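# Place the lying plate upright in the dish rack

## Task

Pick up the plate lying flat on the counter and stand it on edge in a free slot of the dish rack, so it rests there by itself, supported by the rack rather than the gripper. The plate already in the rack must still be upright in its slot. Neither plate may be pushed down below the rack's rails. The rack must finish with all four feet on the counter, carrying its own weight. The task fails if the plate ever drops or slides out of the gripper by more than a few millimetres. Nothing may be knocked or placed off the table.

## Robot and tools

Robot and cameras: one six-joint arm with a two-finger parallel gripper. Four cameras, each giving 896x504 images: cam_head_left, cam_head_right, cam_low and cam_wrist. Approximate pinhole focal lengths are about 457, 454, 427 and 653 px respectively, with the principal point near the image centre. A loose object may occasionally get a brief push from outside.

Frame: reported positions use the scene frame. Its origin sits on the table surface under the arm's base. +z is up, and +y is to the left when facing along +x. The arm base may be slightly tilted relative to the table. The reported hand position can be somewhat off, and the error grows with reach.

Gripper geometry: the fingers point along the gripper's own +z axis and close along its y axis. end_effector_position is the midpoint between the pads when closed, roughly 2 cm short of the fingertips. Closing pushes the tips about 10 mm further along +z.

Tool execute_actions. The argument actions is a list holding zero or one item. An empty list sends nothing and just reports the state. A move item has rows, 1 to 15 rows, and optional steps, 1 to 15, default 15. Each control step lasts 1/30 s. Each row drives one step. If there are fewer rows than steps, the final row is repeated. A wait item has only steps, up to 300, and sends no command. It returns when that many steps have passed since the previous result, and time spent composing the reply counts toward them. Optional boolean pictures turns camera images on or off; they are included by default. A refused call moves nothing.

Row layout: one list of 7 numbers for the single arm. The first six are absolute joint target angles in radians, in the same convention as the Joint positions line: waist, shoulder, elbow, forearm roll, wrist pitch, wrist roll. The seventh is the absolute gripper opening command from -1 (closed) to +1 (fully open). Stated joint ranges: waist -6.283 to 6.283, shoulder -2.059 to 2.094, elbow -3.927 to 0.192, forearm roll -6.283 to 6.283, wrist pitch -1.693 to 3.142, wrist roll -6.283 to 6.283. The true end can differ by up to 0.010 rad either way. A call is refused if any target exceeds a stated end by more than 0.010 rad and is also beyond that joint's last reported angle. A target past the real end is clipped there, and the result may then print "joint sent to its limit". That line can refer to an earlier action still in progress. Its absence does not prove there is room left.

Motion limits: joint targets change at most 3.14 rad/s, take 0.16 s to reach that rate, and all joints are timed to arrive together. Each step, a target is kept within 0.623 rad of the measured angle. If the targets would put the hand more than 70 mm from its measured position, all of them are pulled back proportionally. Between calls the arm keeps heading to the last row sent until it has nearly stopped or a step is HELD. After that, only a new action moves it further. Fingers still in motion finish their motion.

Gripping: grip_measured reports the measured finger opening on the same -1..1 scale as the command. Joint positions gives the actual pad gap in metres, 0.084 when fully open. To hold something, keep commanding a value clearly lower than grip_measured; the larger the gap, the harder the squeeze. The limit is about 24 N per pad for objects up to about 6 cm wide. A quick close can press harder, sometimes enough to spring the fingers open. Commanding -1 applies full force to parts about 0.5 mm thick or more, and less to thinner ones. Sending back the grip_measured value still gives a light hold, which weakens for wider parts; wide ones may slip.

Result lines: the state line gives end_effector_position (m), end_effector_quat_wxyz, and linear (m/s) and angular (rad/s) velocities in the scene frame. Joint positions and Joint velocities list the six joints in column order (rad, rad/s), then the pad gap (m, m/s). "joint command not followed" means the clearance check altered or blocked targets on some steps; mounting blocks and posts count as part of the arm. HELD marks steps on which all or part of the row was not sent.

Faults: load limits are waist 43.5, shoulder 43.5, elbow 26.1, forearm roll 26.1, wrist pitch 17.4 and wrist roll 17.4 N m, and a held object's weight counts. If contact torque hits a limit, the arm stops, backs that joint off slightly, pauses 10 s and drops the rest of the call. Holding a load warms the motors, including while you think. MOTOR HOT appears from 65 °C. At 80 °C the brakes lock until the motors cool, reported as OVER-TEMPERATURE FAULT. Any stop is undesirable.

Tool zoom_image: camera (one of the four names) and region [x0, y0, x1, y1] in pixels of that camera's latest image, origin at top-left, at most 504 by 504. It returns a magnified crop.

Tool finished_scene: argument scene, the number of the current scene.

Avoid: dropping the plate or letting it slide in the fingers, fast slamming closes, hard collisions or heavy pressing on the rack or plates, tipping or lifting the rack, jamming a plate below the rails, and anything leaving the table. Release the plate only once the rack is supporting it, then confirm it stays still.

Each tool is called after "Call:" in YAML: its name, and indented under it one key for each argument.

## Session

Call:
execute_actions:
  actions: []

Scene clock: 0.00 s of 4942.00 s.
end_effector_position=(+0.0425, +0.3167, +0.2662) grip_measured=-1.00 end_effector_quat_wxyz=(-0.150, +0.748, -0.408, +0.502) end_effector_velocity=(+0.000, -0.001, -0.000) end_effector_angular_velocity=(-0.001, -0.001, +0.001)
Joint positions: [ 2.083 -0.106 -0.685 -0.767  1.766 -2.639  0.   ]
Joint velocities: [ 0.     0.     0.002 -0.    -0.     0.    -0.   ]

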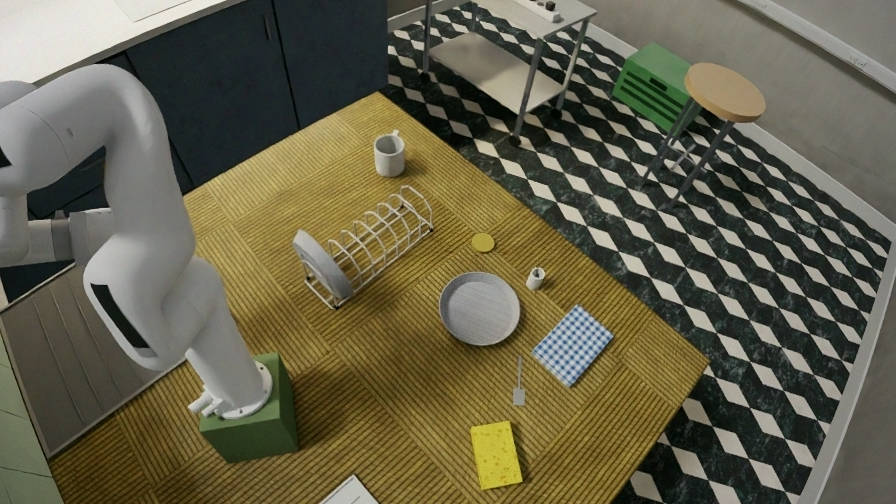

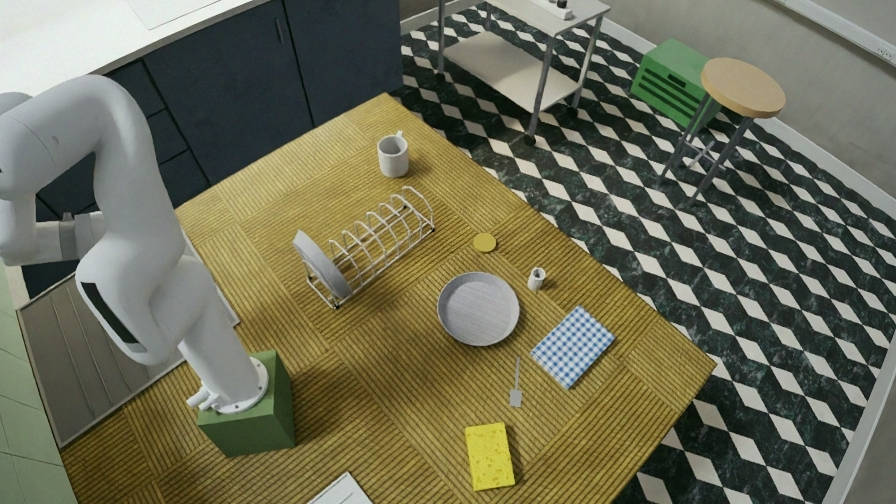

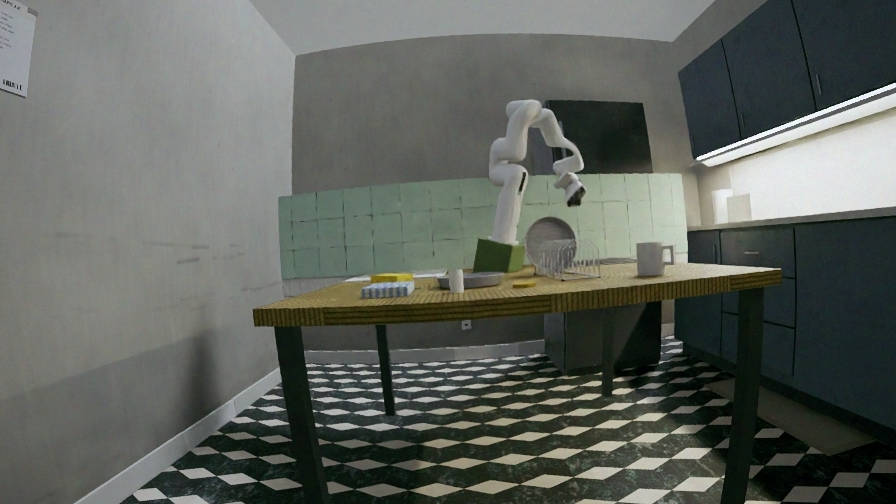

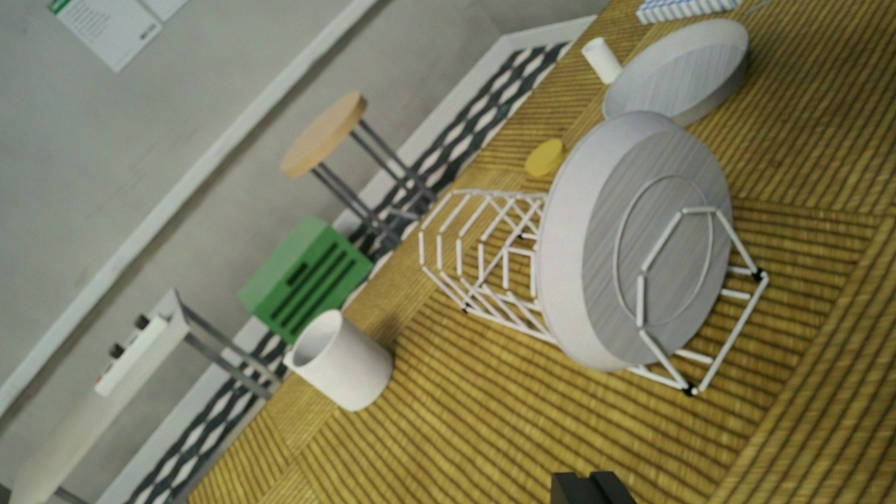

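Call:
execute_actions:
  actions:
    - {"rows":[[1.9,-0.1,-1.0,-0.5,1.6,-2.0,1],[1.9,-0.1,-1.0,-0.5,1.6,-2.0,1],[1.9,-0.1,-1.0,-0.5,1.6,-2.0,1],[1.9,-0.1,-1.3,-0.3,1.5,-1.5,1],[1.7,0,-1.5,0,1.5,-1,1],[1.7,0,-1.5,0,1.5,-1,1],[1.5,0,-1.5,0,1.5,-0.5,1],[1.5,0,-1.5,0,1.5,-0.5,1],[1.5,0,-1.5,0,1.5,-0.5,1],[1.5,0,-1.5,0,1.5,0,1],[1.5,0,-1.5,0,1.5,0,1],[1.5,0,-1.5,0,1.5,0,1],[1.2,0,-1.5,0,1.5,0,1],[0.8,0,-1.5,0,1.5,0,1],[0.3,0,-1.5,0,1.5,0,1]]}
  pictures: false

Call:
execute_actions:
  actions:
    - {"steps":90}

Scene clock: 6.10 s of 4942.00 s.
end_effector_position=(-0.0050, +0.4524, +0.3005) grip_measured=+1.00 end_effector_quat_wxyz=(+0.017, -0.321, +0.918, -0.235) end_effector_velocity=(+0.379, +0.284, +0.081) end_effector_angular_velocity=(+0.695, -0.127, -2.978)
Joint positions: [ 1.671 -0.04  -1.245 -0.245  1.572 -1.918  0.084]
Joint velocities: [-1.445  0.082 -0.739  0.649 -0.201  1.324  0.   ]
Steps of this call (steps 1 to 90: nothing new was sent; then 2.60 s passed at rest; steps 91 to 105: all 15 steps of this action). Readings (joint positions):
91: [2.083 -0.106 -0.685 -0.767 1.766 -2.639]
92: [2.081 -0.106 -0.687 -0.764 1.764 -2.631]
94: [2.063 -0.104 -0.717 -0.735 1.746 -2.564]
98: [1.953 -0.091 -0.923 -0.547 1.662 -2.316]
105: the state above

Scene clock: 9.10 s of 4942.00 s.
end_effector_position=(+0.4702, +0.2712, +0.3601) grip_measured=+1.00 end_effector_quat_wxyz=(+0.098, +0.967, +0.216, -0.088) end_effector_velocity=(+0.000, -0.000, +0.000) end_effector_angular_velocity=(-0.001, -0.001, +0.001)
Joint positions: [ 0.3    0.    -1.5   -0.     1.5   -0.     0.084]
Joint velocities: [ 0.001 -0.    -0.    -0.002 -0.     0.     0.   ]
Steps of this call (steps 1 to 60: the robot went on to your last target; steps 61 to 90: nothing new was sent). Readings (joint positions):
1: [1.621 -0.038 -1.266 -0.226 1.566 -1.874]
2: [1.573 -0.034 -1.283 -0.209 1.561 -1.828]
4: [1.484 -0.028 -1.314 -0.177 1.552 -1.739]
8: [1.312 -0.021 -1.363 -0.130 1.538 -1.568]
90: the state above
The arm was judged still, so your last target was given up. Only a new action makes it travel on or press farther. Fingers that are still opening or closing keep moving.

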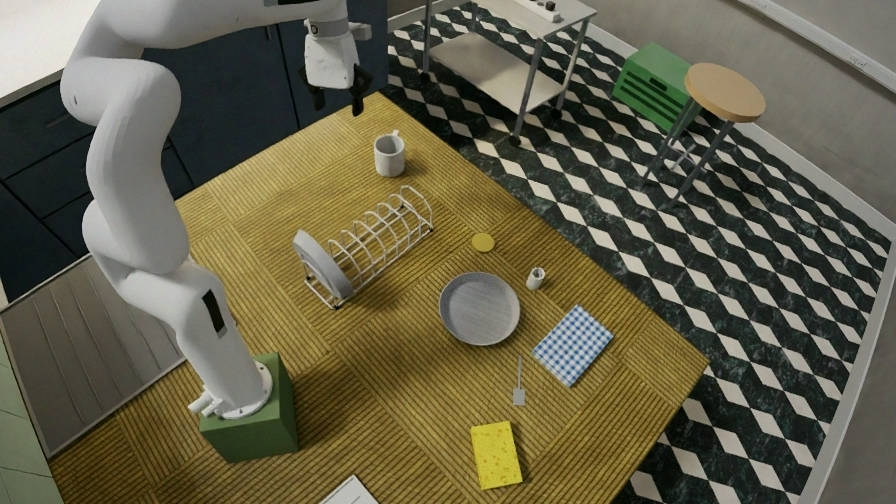

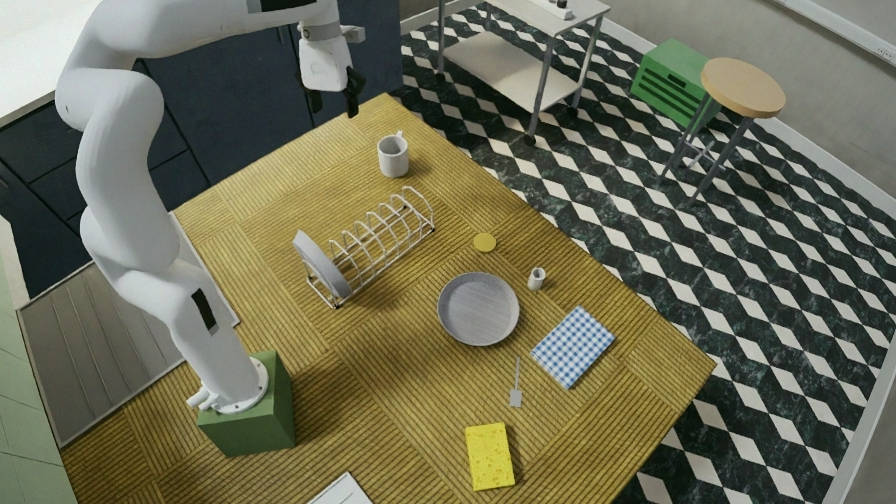

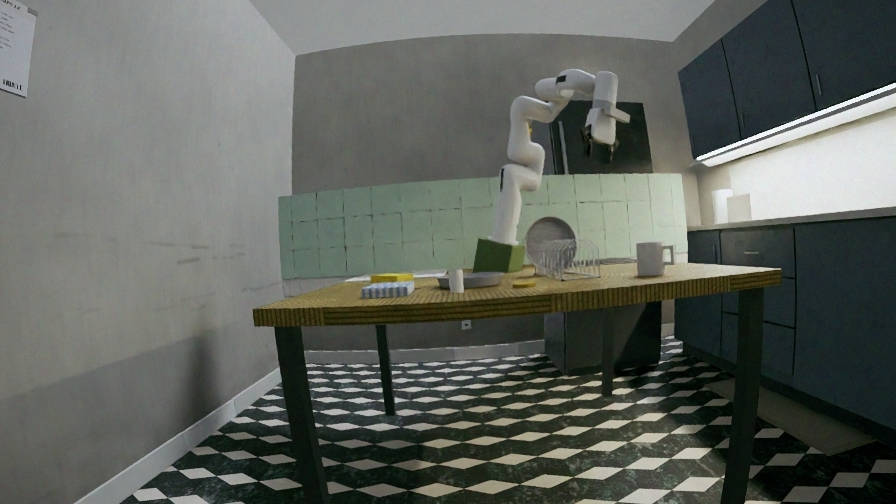

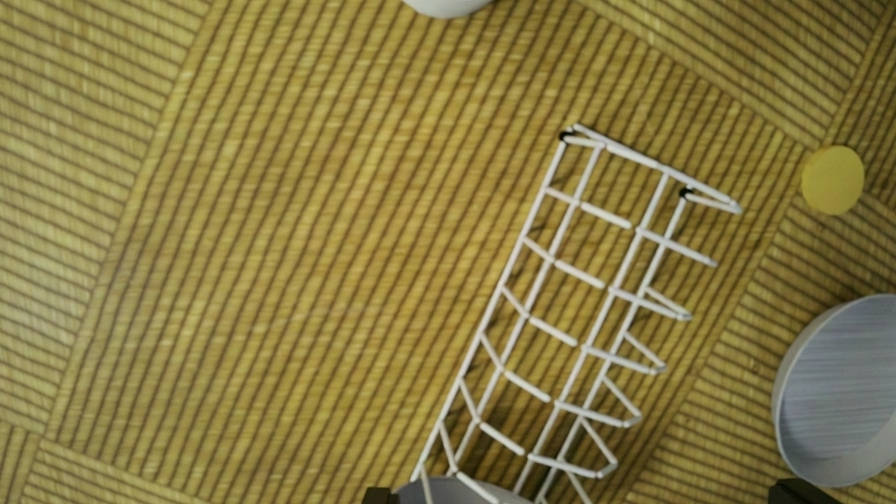

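Call:
zoom_image:
  camera: "cam_low"
  region: [420,200,620,310]

Call:
zoom_image:
  camera: "cam_head_left"
  region: [280,170,560,360]

Call:
execute_actions:
  actions:
    - {"rows":[[-0.2,0,-1.3,0,1.3,0,1]]}
  pictures: false

Call:
execute_actions:
  actions:
    - {"steps":30}

Region (420, 200, 620, 310) of cam_low's 896x504 image, scaled by 2.520, with more detail than that image has; it fills the top 277 rows of this view, and the rest is white.

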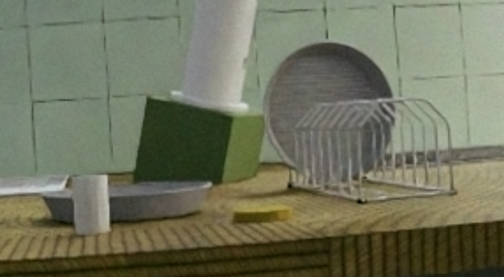

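Region (280, 170, 560, 360) of cam_head_left's 896x504 image, scaled by 1.800, with more detail than that image has; it fills the top 342 rows of this view, and the rest is white.

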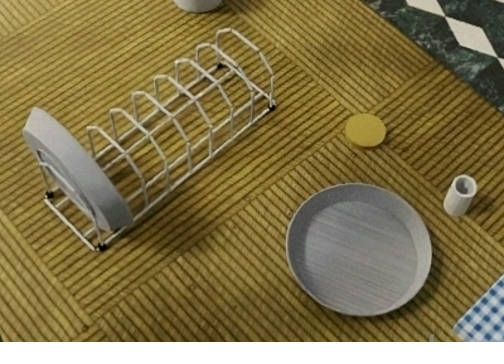

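Scene clock: 17.70 s of 4942.00 s.
end_effector_position=(+0.5135, +0.0509, +0.3400) grip_measured=+1.00 end_effector_quat_wxyz=(+0.116, +0.991, -0.008, -0.065) end_effector_velocity=(-0.027, -0.463, -0.023) end_effector_angular_velocity=(-0.125, -0.187, -0.895)
Joint positions: [-0.155  0.001 -1.318 -0.     1.319  0.     0.084]
Joint velocities: [-0.924  0.002  0.366 -0.006 -0.345  0.    -0.   ]
Steps of this call (steps 1 to 90: nothing new was sent; then 5.10 s passed at rest; steps 91 to 105: all 15 steps of this action). Readings (joint positions):
91: [0.300 -0.000 -1.500 0.000 1.500 -0.000]
92: [0.295 -0.000 -1.498 0.000 1.497 -0.000]
94: [0.241 -0.002 -1.477 0.001 1.473 -0.000]
98: [0.091 0.001 -1.415 0.000 1.416 0.000]
105: the state above

Scene clock: 18.70 s of 4942.00 s.
end_effector_position=(+0.5121, +0.0288, +0.3392) grip_measured=+1.00 end_effector_quat_wxyz=(+0.117, +0.991, -0.030, -0.061) end_effector_velocity=(-0.000, -0.000, -0.000) end_effector_angular_velocity=(-0.000, +0.001, -0.000)
Joint positions: [-0.2   -0.    -1.3    0.     1.3   -0.     0.084]
Joint velocities: [ 0.     0.     0.    -0.     0.001  0.    -0.   ]
Steps of this call (steps 1 to 30: the robot went on to your last target). Readings (joint positions):
1: [-0.182 0.001 -1.307 -0.001 1.309 0.000]
2: [-0.196 0.001 -1.301 -0.001 1.305 0.000]
4: [-0.200 0.001 -1.299 -0.000 1.301 0.000]
8: [-0.198 -0.001 -1.302 0.000 1.300 -0.000]
30: the state above
The arm was judged still, so your last target was given up. Only a new action makes it travel on or press farther. Fingers that are still opening or closing keep moving.

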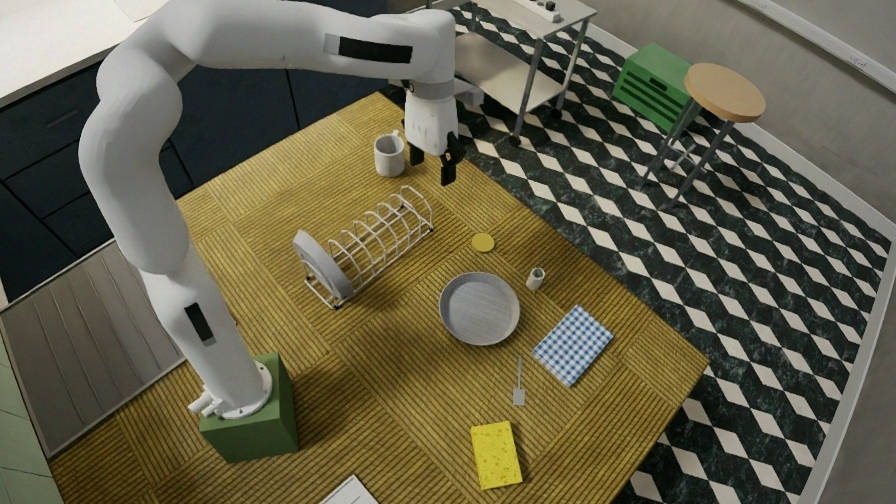

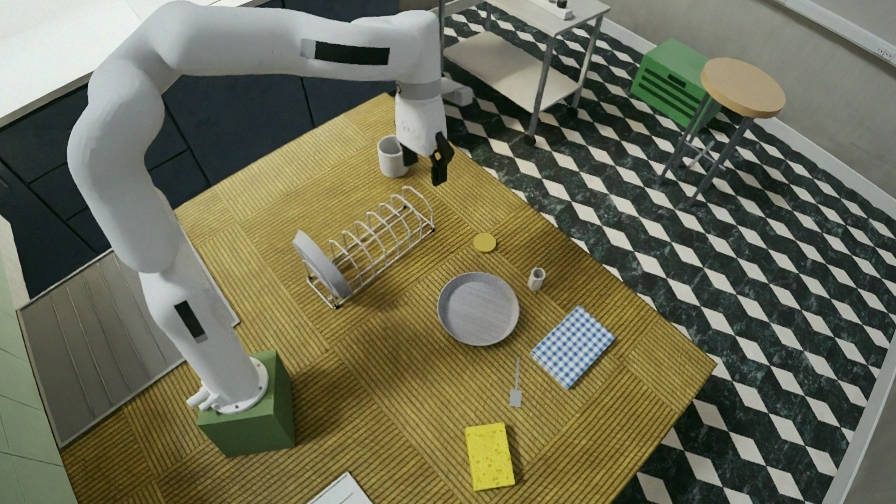

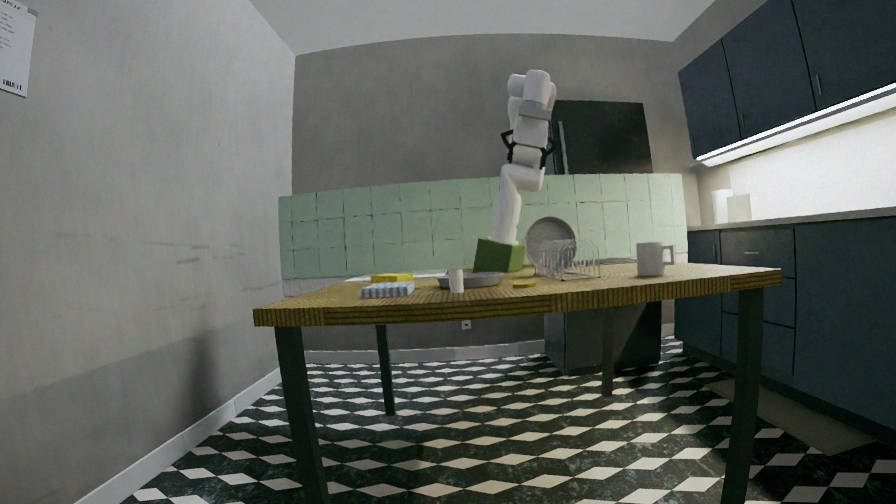

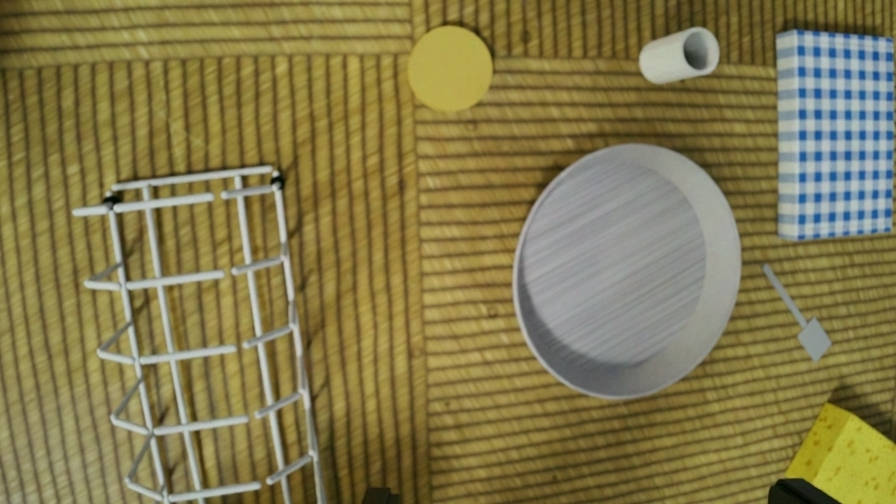

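Call:
execute_actions:
  actions:
    - {"rows":[[-0.418,0.1,-0.5,0,-0.2,1.571,-0.2]]}
  pictures: false

Call:
execute_actions:
  actions:
    - {"steps":30}
  pictures: false

Call:
execute_actions:
  actions:
    - {"rows":[[-0.418,0.429,-0.272,0,-0.787,1.571,-0.2]]}
  pictures: false

Call:
execute_actions:
  actions:
    - {"rows":[[-0.418,0.5,-0.32,0,-0.81,1.571,-0.2],[-0.418,0.5,-0.32,0,-0.81,1.571,-0.2],[-0.418,0.5,-0.32,0,-0.81,1.571,-0.2],[-0.418,0.56,-0.37,0,-0.82,1.571,-0.2],[-0.418,0.56,-0.37,0,-0.82,1.571,-0.2],[-0.418,0.56,-0.37,0,-0.82,1.571,-0.2],[-0.418,0.635,-0.435,0,-0.83,1.571,-0.2]]}

Scene clock: 44.60 s of 4942.00 s.
end_effector_position=(+0.4347, -0.0728, +0.1729) grip_measured=-0.21 end_effector_quat_wxyz=(+0.130, +0.914, -0.385, -0.010) end_effector_velocity=(-0.147, -0.208, -0.315) end_effector_angular_velocity=(-0.455, -1.313, -2.299)
Joint positions: [-0.346  0.068 -0.785 -0.     0.708  0.592  0.035]
Joint velocities: [-0.337  0.15   1.329 -0.002 -2.239  2.24  -0.   ]
Steps of this call (steps 1 to 90: nothing new was sent; then 22.40 s passed at rest; steps 91 to 105: all 15 steps of this action). Readings (joint positions):
91: [-0.200 0.000 -1.300 0.000 1.300 0.000]
92: [-0.202 0.000 -1.295 0.000 1.292 0.007]
94: [-0.221 0.004 -1.244 0.000 1.230 0.068]
98: [-0.272 0.034 -1.075 -0.000 1.073 0.227]
105: the state above

Scene clock: 45.60 s of 4942.00 s.
end_effector_position=(+0.4824, -0.1171, +0.1826) grip_measured=-0.22 end_effector_quat_wxyz=(+0.061, -0.606, +0.741, -0.284) end_effector_velocity=(-0.000, -0.000, -0.000) end_effector_angular_velocity=(+0.000, +0.000, -0.001)
Joint positions: [-0.418  0.1   -0.5   -0.    -0.2    1.571  0.035]
Joint velocities: [-0.     0.     0.001  0.    -0.001  0.     0.   ]
Steps of this call (steps 1 to 30: the robot went on to your last target). Readings (joint positions):
1: [-0.357 0.073 -0.740 -0.000 0.626 0.674]
2: [-0.369 0.078 -0.692 -0.000 0.532 0.768]
4: [-0.391 0.089 -0.607 0.000 0.330 0.971]
8: [-0.412 0.097 -0.526 0.000 -0.043 1.374]
30: the state above
The arm was judged still, so your last target was given up. Only a new action makes it travel on or press farther. Fingers that are still opening or closing keep moving.

Scene clock: 46.10 s of 4942.00 s.
end_effector_position=(+0.3793, -0.1139, +0.0897) grip_measured=-0.22 end_effector_quat_wxyz=(+0.067, -0.605, +0.738, -0.292) end_effector_velocity=(+0.065, -0.005, +0.043) end_effector_angular_velocity=(-0.053, -0.190, +0.056)
Joint positions: [-0.418  0.43  -0.269  0.    -0.782  1.571  0.035]
Joint velocities: [ 0.002 -0.021 -0.075 -0.001 -0.11  -0.    -0.   ]
Steps of this call (steps 1 to 15: all 15 steps of this action). Readings (joint positions):
1: [-0.418 0.100 -0.500 -0.000 -0.200 1.571]
2: [-0.418 0.103 -0.498 -0.000 -0.208 1.571]
4: [-0.418 0.135 -0.479 -0.000 -0.275 1.571]
8: [-0.418 0.282 -0.373 0.000 -0.521 1.571]
15: the state above

Scene clock: 46.60 s of 4942.00 s.
end_effector_position=(+0.4051, -0.1315, +0.0513) grip_measured=-0.22 end_effector_quat_wxyz=(+0.070, -0.605, +0.736, -0.295) end_effector_velocity=(+0.003, +0.001, +0.005) end_effector_angular_velocity=(-0.003, -0.012, +0.003)
Joint positions: [-0.418  0.634 -0.435  0.    -0.83   1.571  0.035]
Joint velocities: [ 0.    -0.012  0.005  0.    -0.006  0.     0.   ]
Steps of this call (steps 1 to 15: all 15 steps of this action). Readings (joint positions):
1: [-0.418 0.429 -0.272 0.000 -0.785 1.571]
2: [-0.418 0.433 -0.278 0.000 -0.789 1.571]
4: [-0.418 0.474 -0.307 -0.000 -0.803 1.571]
8: [-0.418 0.562 -0.374 -0.000 -0.820 1.571]
15: the state above

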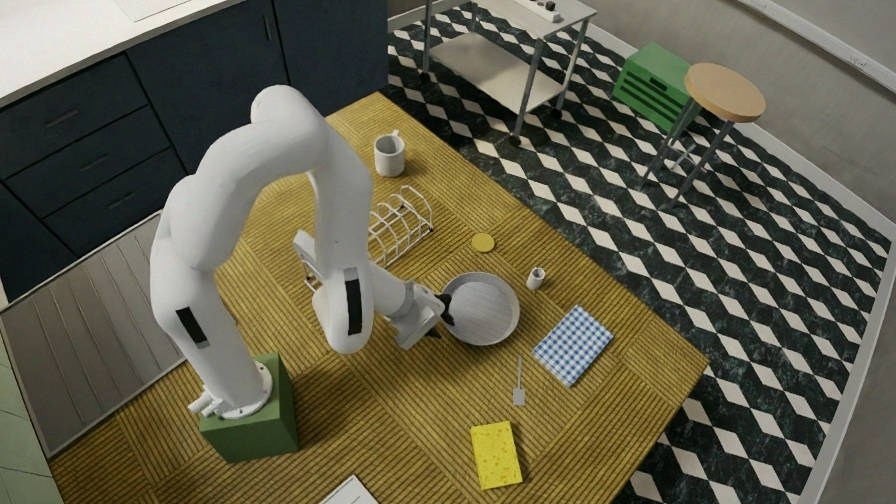

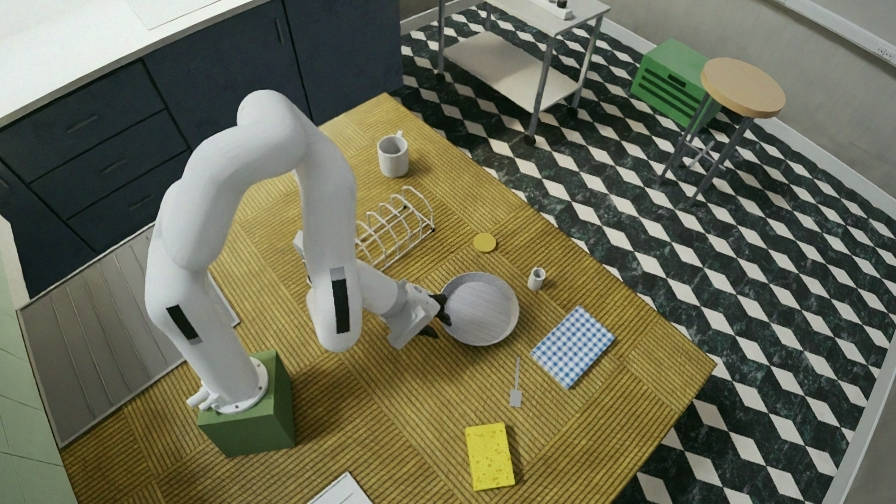

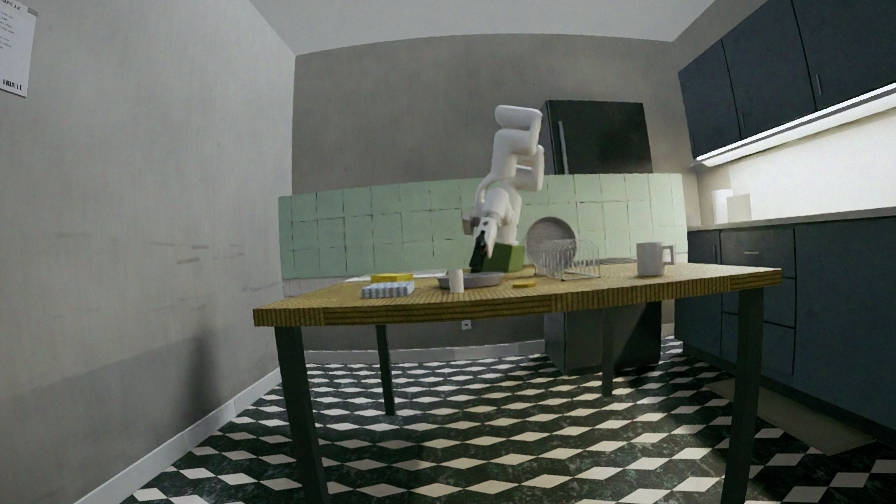

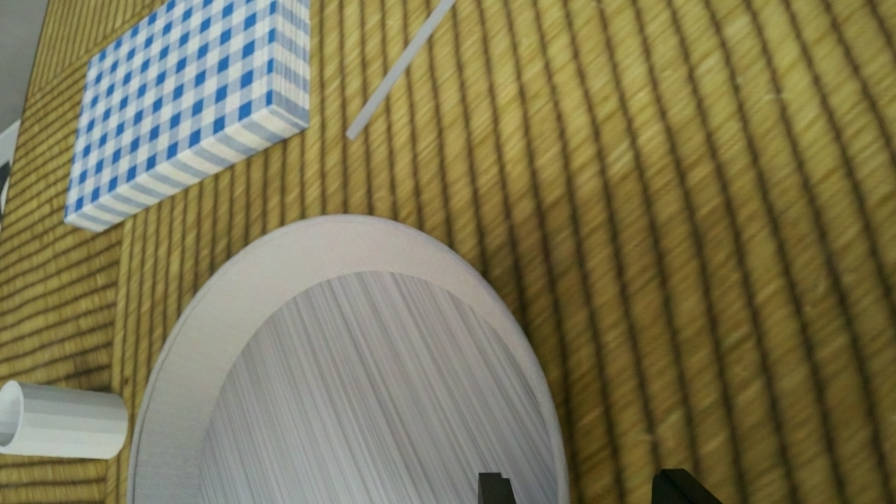

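Call:
execute_actions:
  actions:
    - {"rows":[[-0.418,0.67,-0.467,0,-0.833,1.571,-0.3],[-0.418,0.67,-0.467,0,-0.833,1.571,-0.3],[-0.418,0.67,-0.467,0,-0.833,1.571,-0.3],[-0.418,0.71,-0.503,0,-0.837,1.571,-0.4],[-0.418,0.71,-0.503,0,-0.837,1.571,-0.4],[-0.418,0.71,-0.503,0,-0.837,1.571,-0.4],[-0.418,0.748,-0.5375,0,-0.84,1.571,-0.5]]}

Call:
zoom_image:
  camera: "cam_low"
  region: [430,230,530,300]

Call:
zoom_image:
  camera: "cam_head_right"
  region: [390,260,530,360]

Scene clock: 49.33 s of 4942.00 s.
end_effector_position=(+0.4206, -0.1428, +0.0279) grip_measured=-0.52 end_effector_quat_wxyz=(+0.072, -0.604, +0.736, -0.298) end_effector_velocity=(-0.002, +0.001, -0.002) end_effector_angular_velocity=(+0.003, +0.009, -0.001)
Joint positions: [-0.419  0.745 -0.539  0.001 -0.843  1.571  0.021]
Joint velocities: [ 0.001  0.001  0.002 -0.001  0.007  0.    -0.   ]
Steps of this call (steps 1 to 15: the robot went on to your last target; steps 16 to 67: nothing new was sent; steps 68 to 82: all 15 steps of this action). Readings (joint positions):
68: [-0.418 0.635 -0.435 0.000 -0.830 1.571]
69: [-0.418 0.640 -0.439 0.000 -0.831 1.571]
71: [-0.418 0.663 -0.461 -0.000 -0.832 1.571]
75: [-0.418 0.713 -0.506 -0.000 -0.837 1.571]
82: the state above

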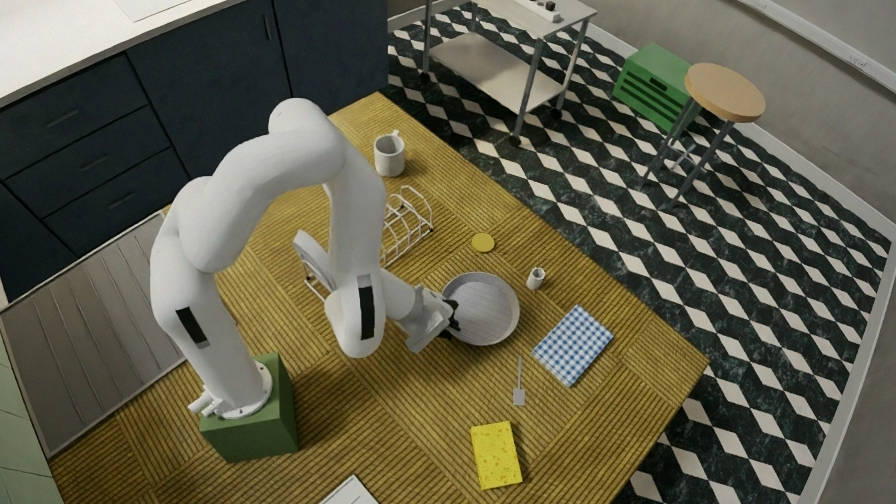

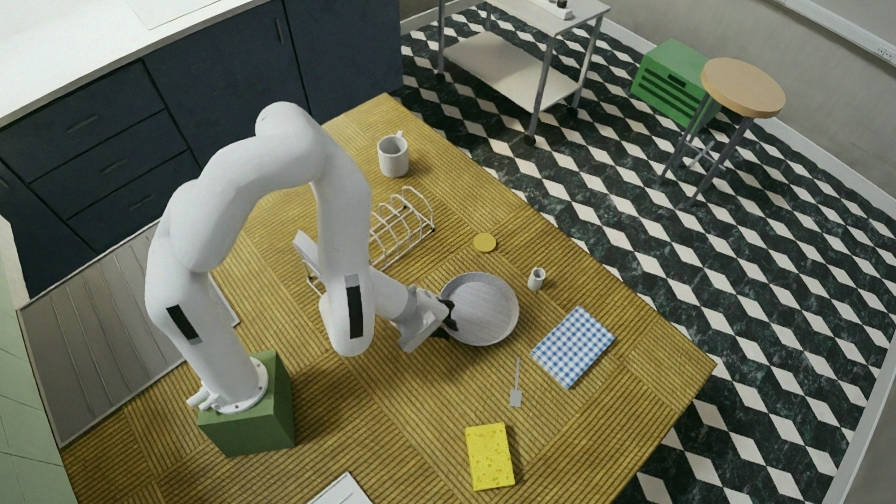

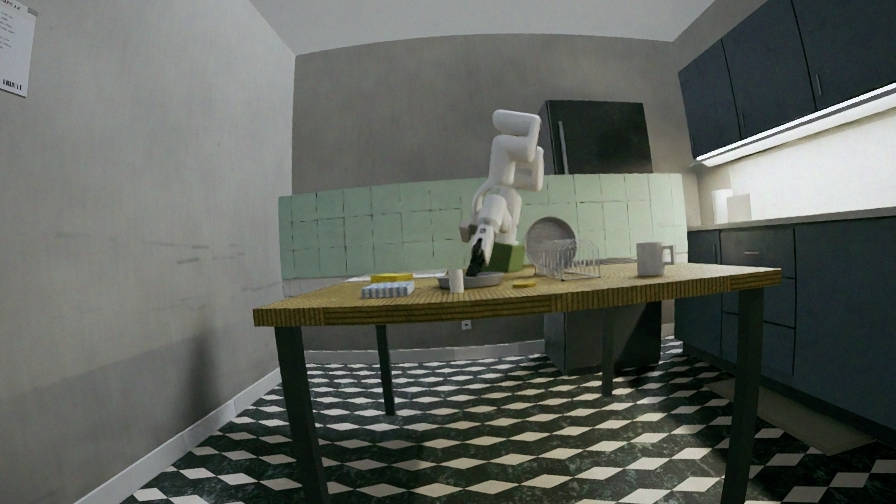

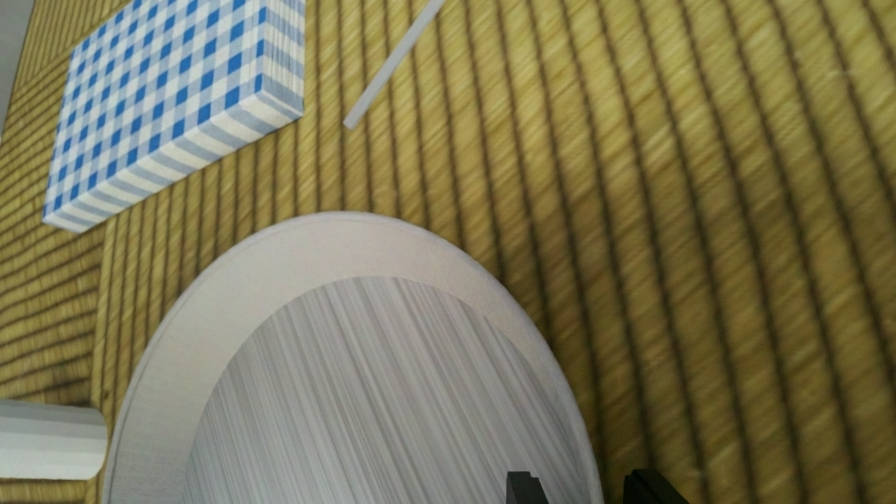

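Region (430, 230, 530, 300) of cam_low's 896x504 image, scaled by 5.040, with more detail than that image has; it fills the top 353 rows of this view, and the rest is white.

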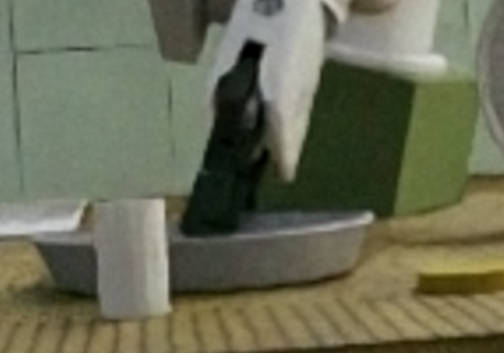

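Region (390, 260, 530, 360) of cam_head_right's 896x504 image, scaled by 3.600, with more detail than that image has; it fills the top 360 rows of this view, and the rest is white.

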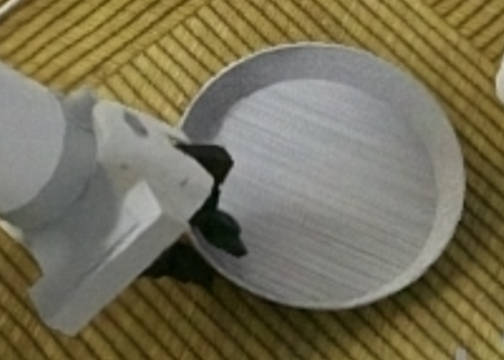

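Call:
execute_actions:
  actions:
    - {"rows":[[-0.418,0.74,-0.537,0,-0.84,1.571,-0.55],[-0.418,0.74,-0.537,0,-0.84,1.571,-0.6],[-0.418,0.74,-0.537,0,-0.84,1.571,-0.65],[-0.418,0.74,-0.537,0,-0.84,1.571,-0.7],[-0.418,0.74,-0.537,0,-0.84,1.571,-0.74],[-0.418,0.74,-0.537,0,-0.84,1.571,-0.78],[-0.418,0.74,-0.537,0,-0.84,1.571,-0.82],[-0.418,0.74,-0.537,0,-0.84,1.571,-0.86],[-0.418,0.74,-0.537,0,-0.84,1.571,-0.9],[-0.418,0.74,-0.537,0,-0.84,1.571,-0.94],[-0.418,0.74,-0.537,0,-0.84,1.571,-0.97],[-0.418,0.74,-0.537,0,-0.84,1.571,-1]]}
  pictures: false

Call:
execute_actions:
  actions:
    - {"rows":[[-0.418,0.74,-0.537,0,-0.84,1.571,-1],[-0.418,0.74,-0.537,0,-0.84,1.571,-1],[-0.418,0.74,-0.537,0,-0.84,1.571,-1],[-0.418,0.735,-0.537,0,-0.835,1.571,-1],[-0.418,0.73,-0.537,0,-0.83,1.571,-1],[-0.418,0.72,-0.537,0,-0.82,1.571,-1],[-0.418,0.71,-0.537,0,-0.81,1.571,-1],[-0.418,0.70,-0.537,0,-0.80,1.571,-1],[-0.418,0.69,-0.537,0,-0.79,1.571,-1],[-0.418,0.68,-0.537,0,-0.78,1.571,-1],[-0.418,0.67,-0.537,0,-0.77,1.571,-1],[-0.418,0.66,-0.537,0,-0.76,1.571,-1],[-0.418,0.65,-0.537,0,-0.75,1.571,-1],[-0.418,0.64,-0.537,0,-0.74,1.571,-1]]}

Call:
zoom_image:
  camera: "cam_low"
  region: [420,210,540,300]

Scene clock: 53.50 s of 4942.00 s.
end_effector_position=(+0.4186, -0.1413, +0.0267) grip_measured=-0.94 end_effector_quat_wxyz=(+0.070, -0.605, +0.736, -0.295) end_effector_velocity=(+0.016, -0.004, +0.013) end_effector_angular_velocity=(-0.014, -0.045, +0.002)
Joint positions: [-0.417  0.743 -0.535 -0.001 -0.837  1.571  0.003]
Joint velocities: [-0.005 -0.015 -0.016  0.005 -0.016  0.    -0.   ]
Steps of this call (steps 1 to 15: the robot went on to your last target; steps 16 to 100: nothing new was sent; then 0.33 s passed at rest; steps 101 to 115: all 15 steps of this action). Readings (joint positions):
101: [-0.418 0.748 -0.537 -0.000 -0.845 1.571]
102: [-0.418 0.747 -0.536 -0.000 -0.844 1.571]
104: [-0.417 0.744 -0.533 -0.001 -0.840 1.571]
108: [-0.416 0.745 -0.532 -0.002 -0.836 1.571]
115: the state above

Scene clock: 54.00 s of 4942.00 s.
end_effector_position=(+0.4378, -0.1413, +0.0486) grip_measured=-0.93 end_effector_quat_wxyz=(+0.072, -0.604, +0.735, -0.298) end_effector_velocity=(+0.051, +0.004, +0.068) end_effector_angular_velocity=(-0.001, -0.003, -0.001)
Joint positions: [-0.418  0.654 -0.537 -0.    -0.754  1.571  0.003]
Joint velocities: [-0.001 -0.285  0.004  0.001  0.278 -0.     0.   ]
Steps of this call (steps 1 to 15: all 15 steps of this action). Readings (joint positions):
1: [-0.417 0.742 -0.535 -0.001 -0.838 1.571]
2: [-0.417 0.742 -0.536 -0.001 -0.838 1.571]
4: [-0.418 0.741 -0.536 -0.000 -0.839 1.571]
8: [-0.418 0.724 -0.536 -0.000 -0.821 1.571]
15: the state above

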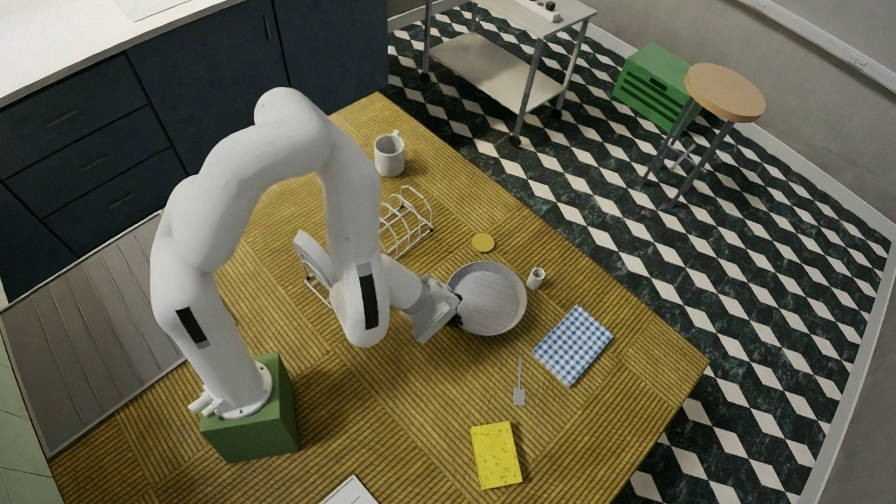

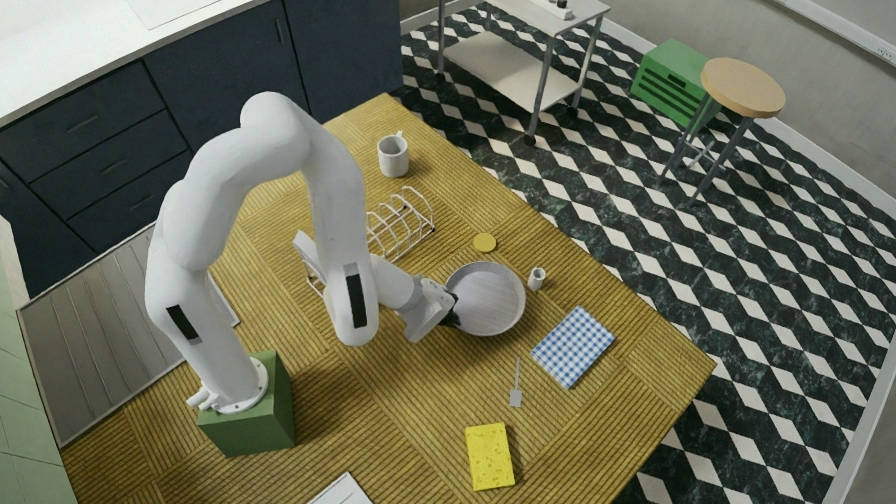

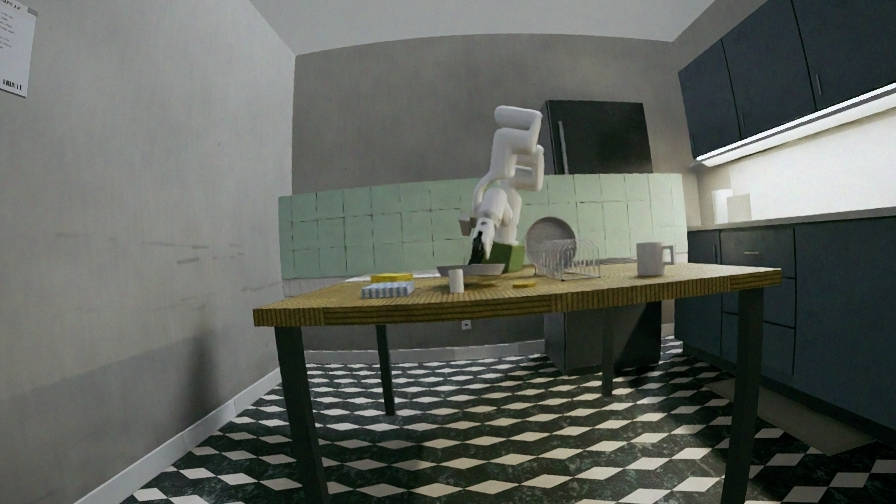

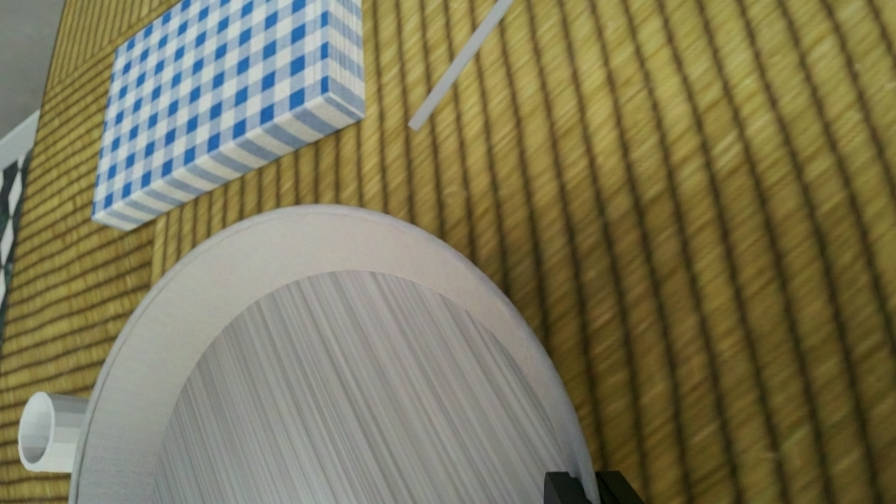

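Region (420, 210, 540, 300) of cam_low's 896x504 image, scaled by 4.200, with more detail than that image has; it fills the top 378 rows of this view, and the rest is white.

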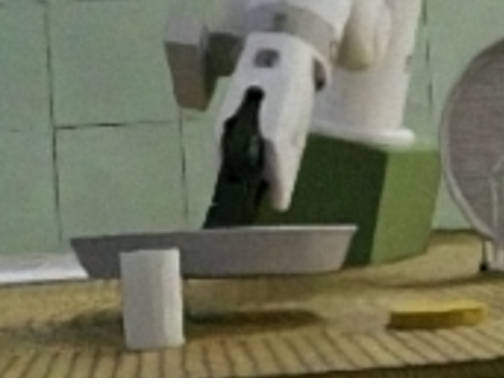

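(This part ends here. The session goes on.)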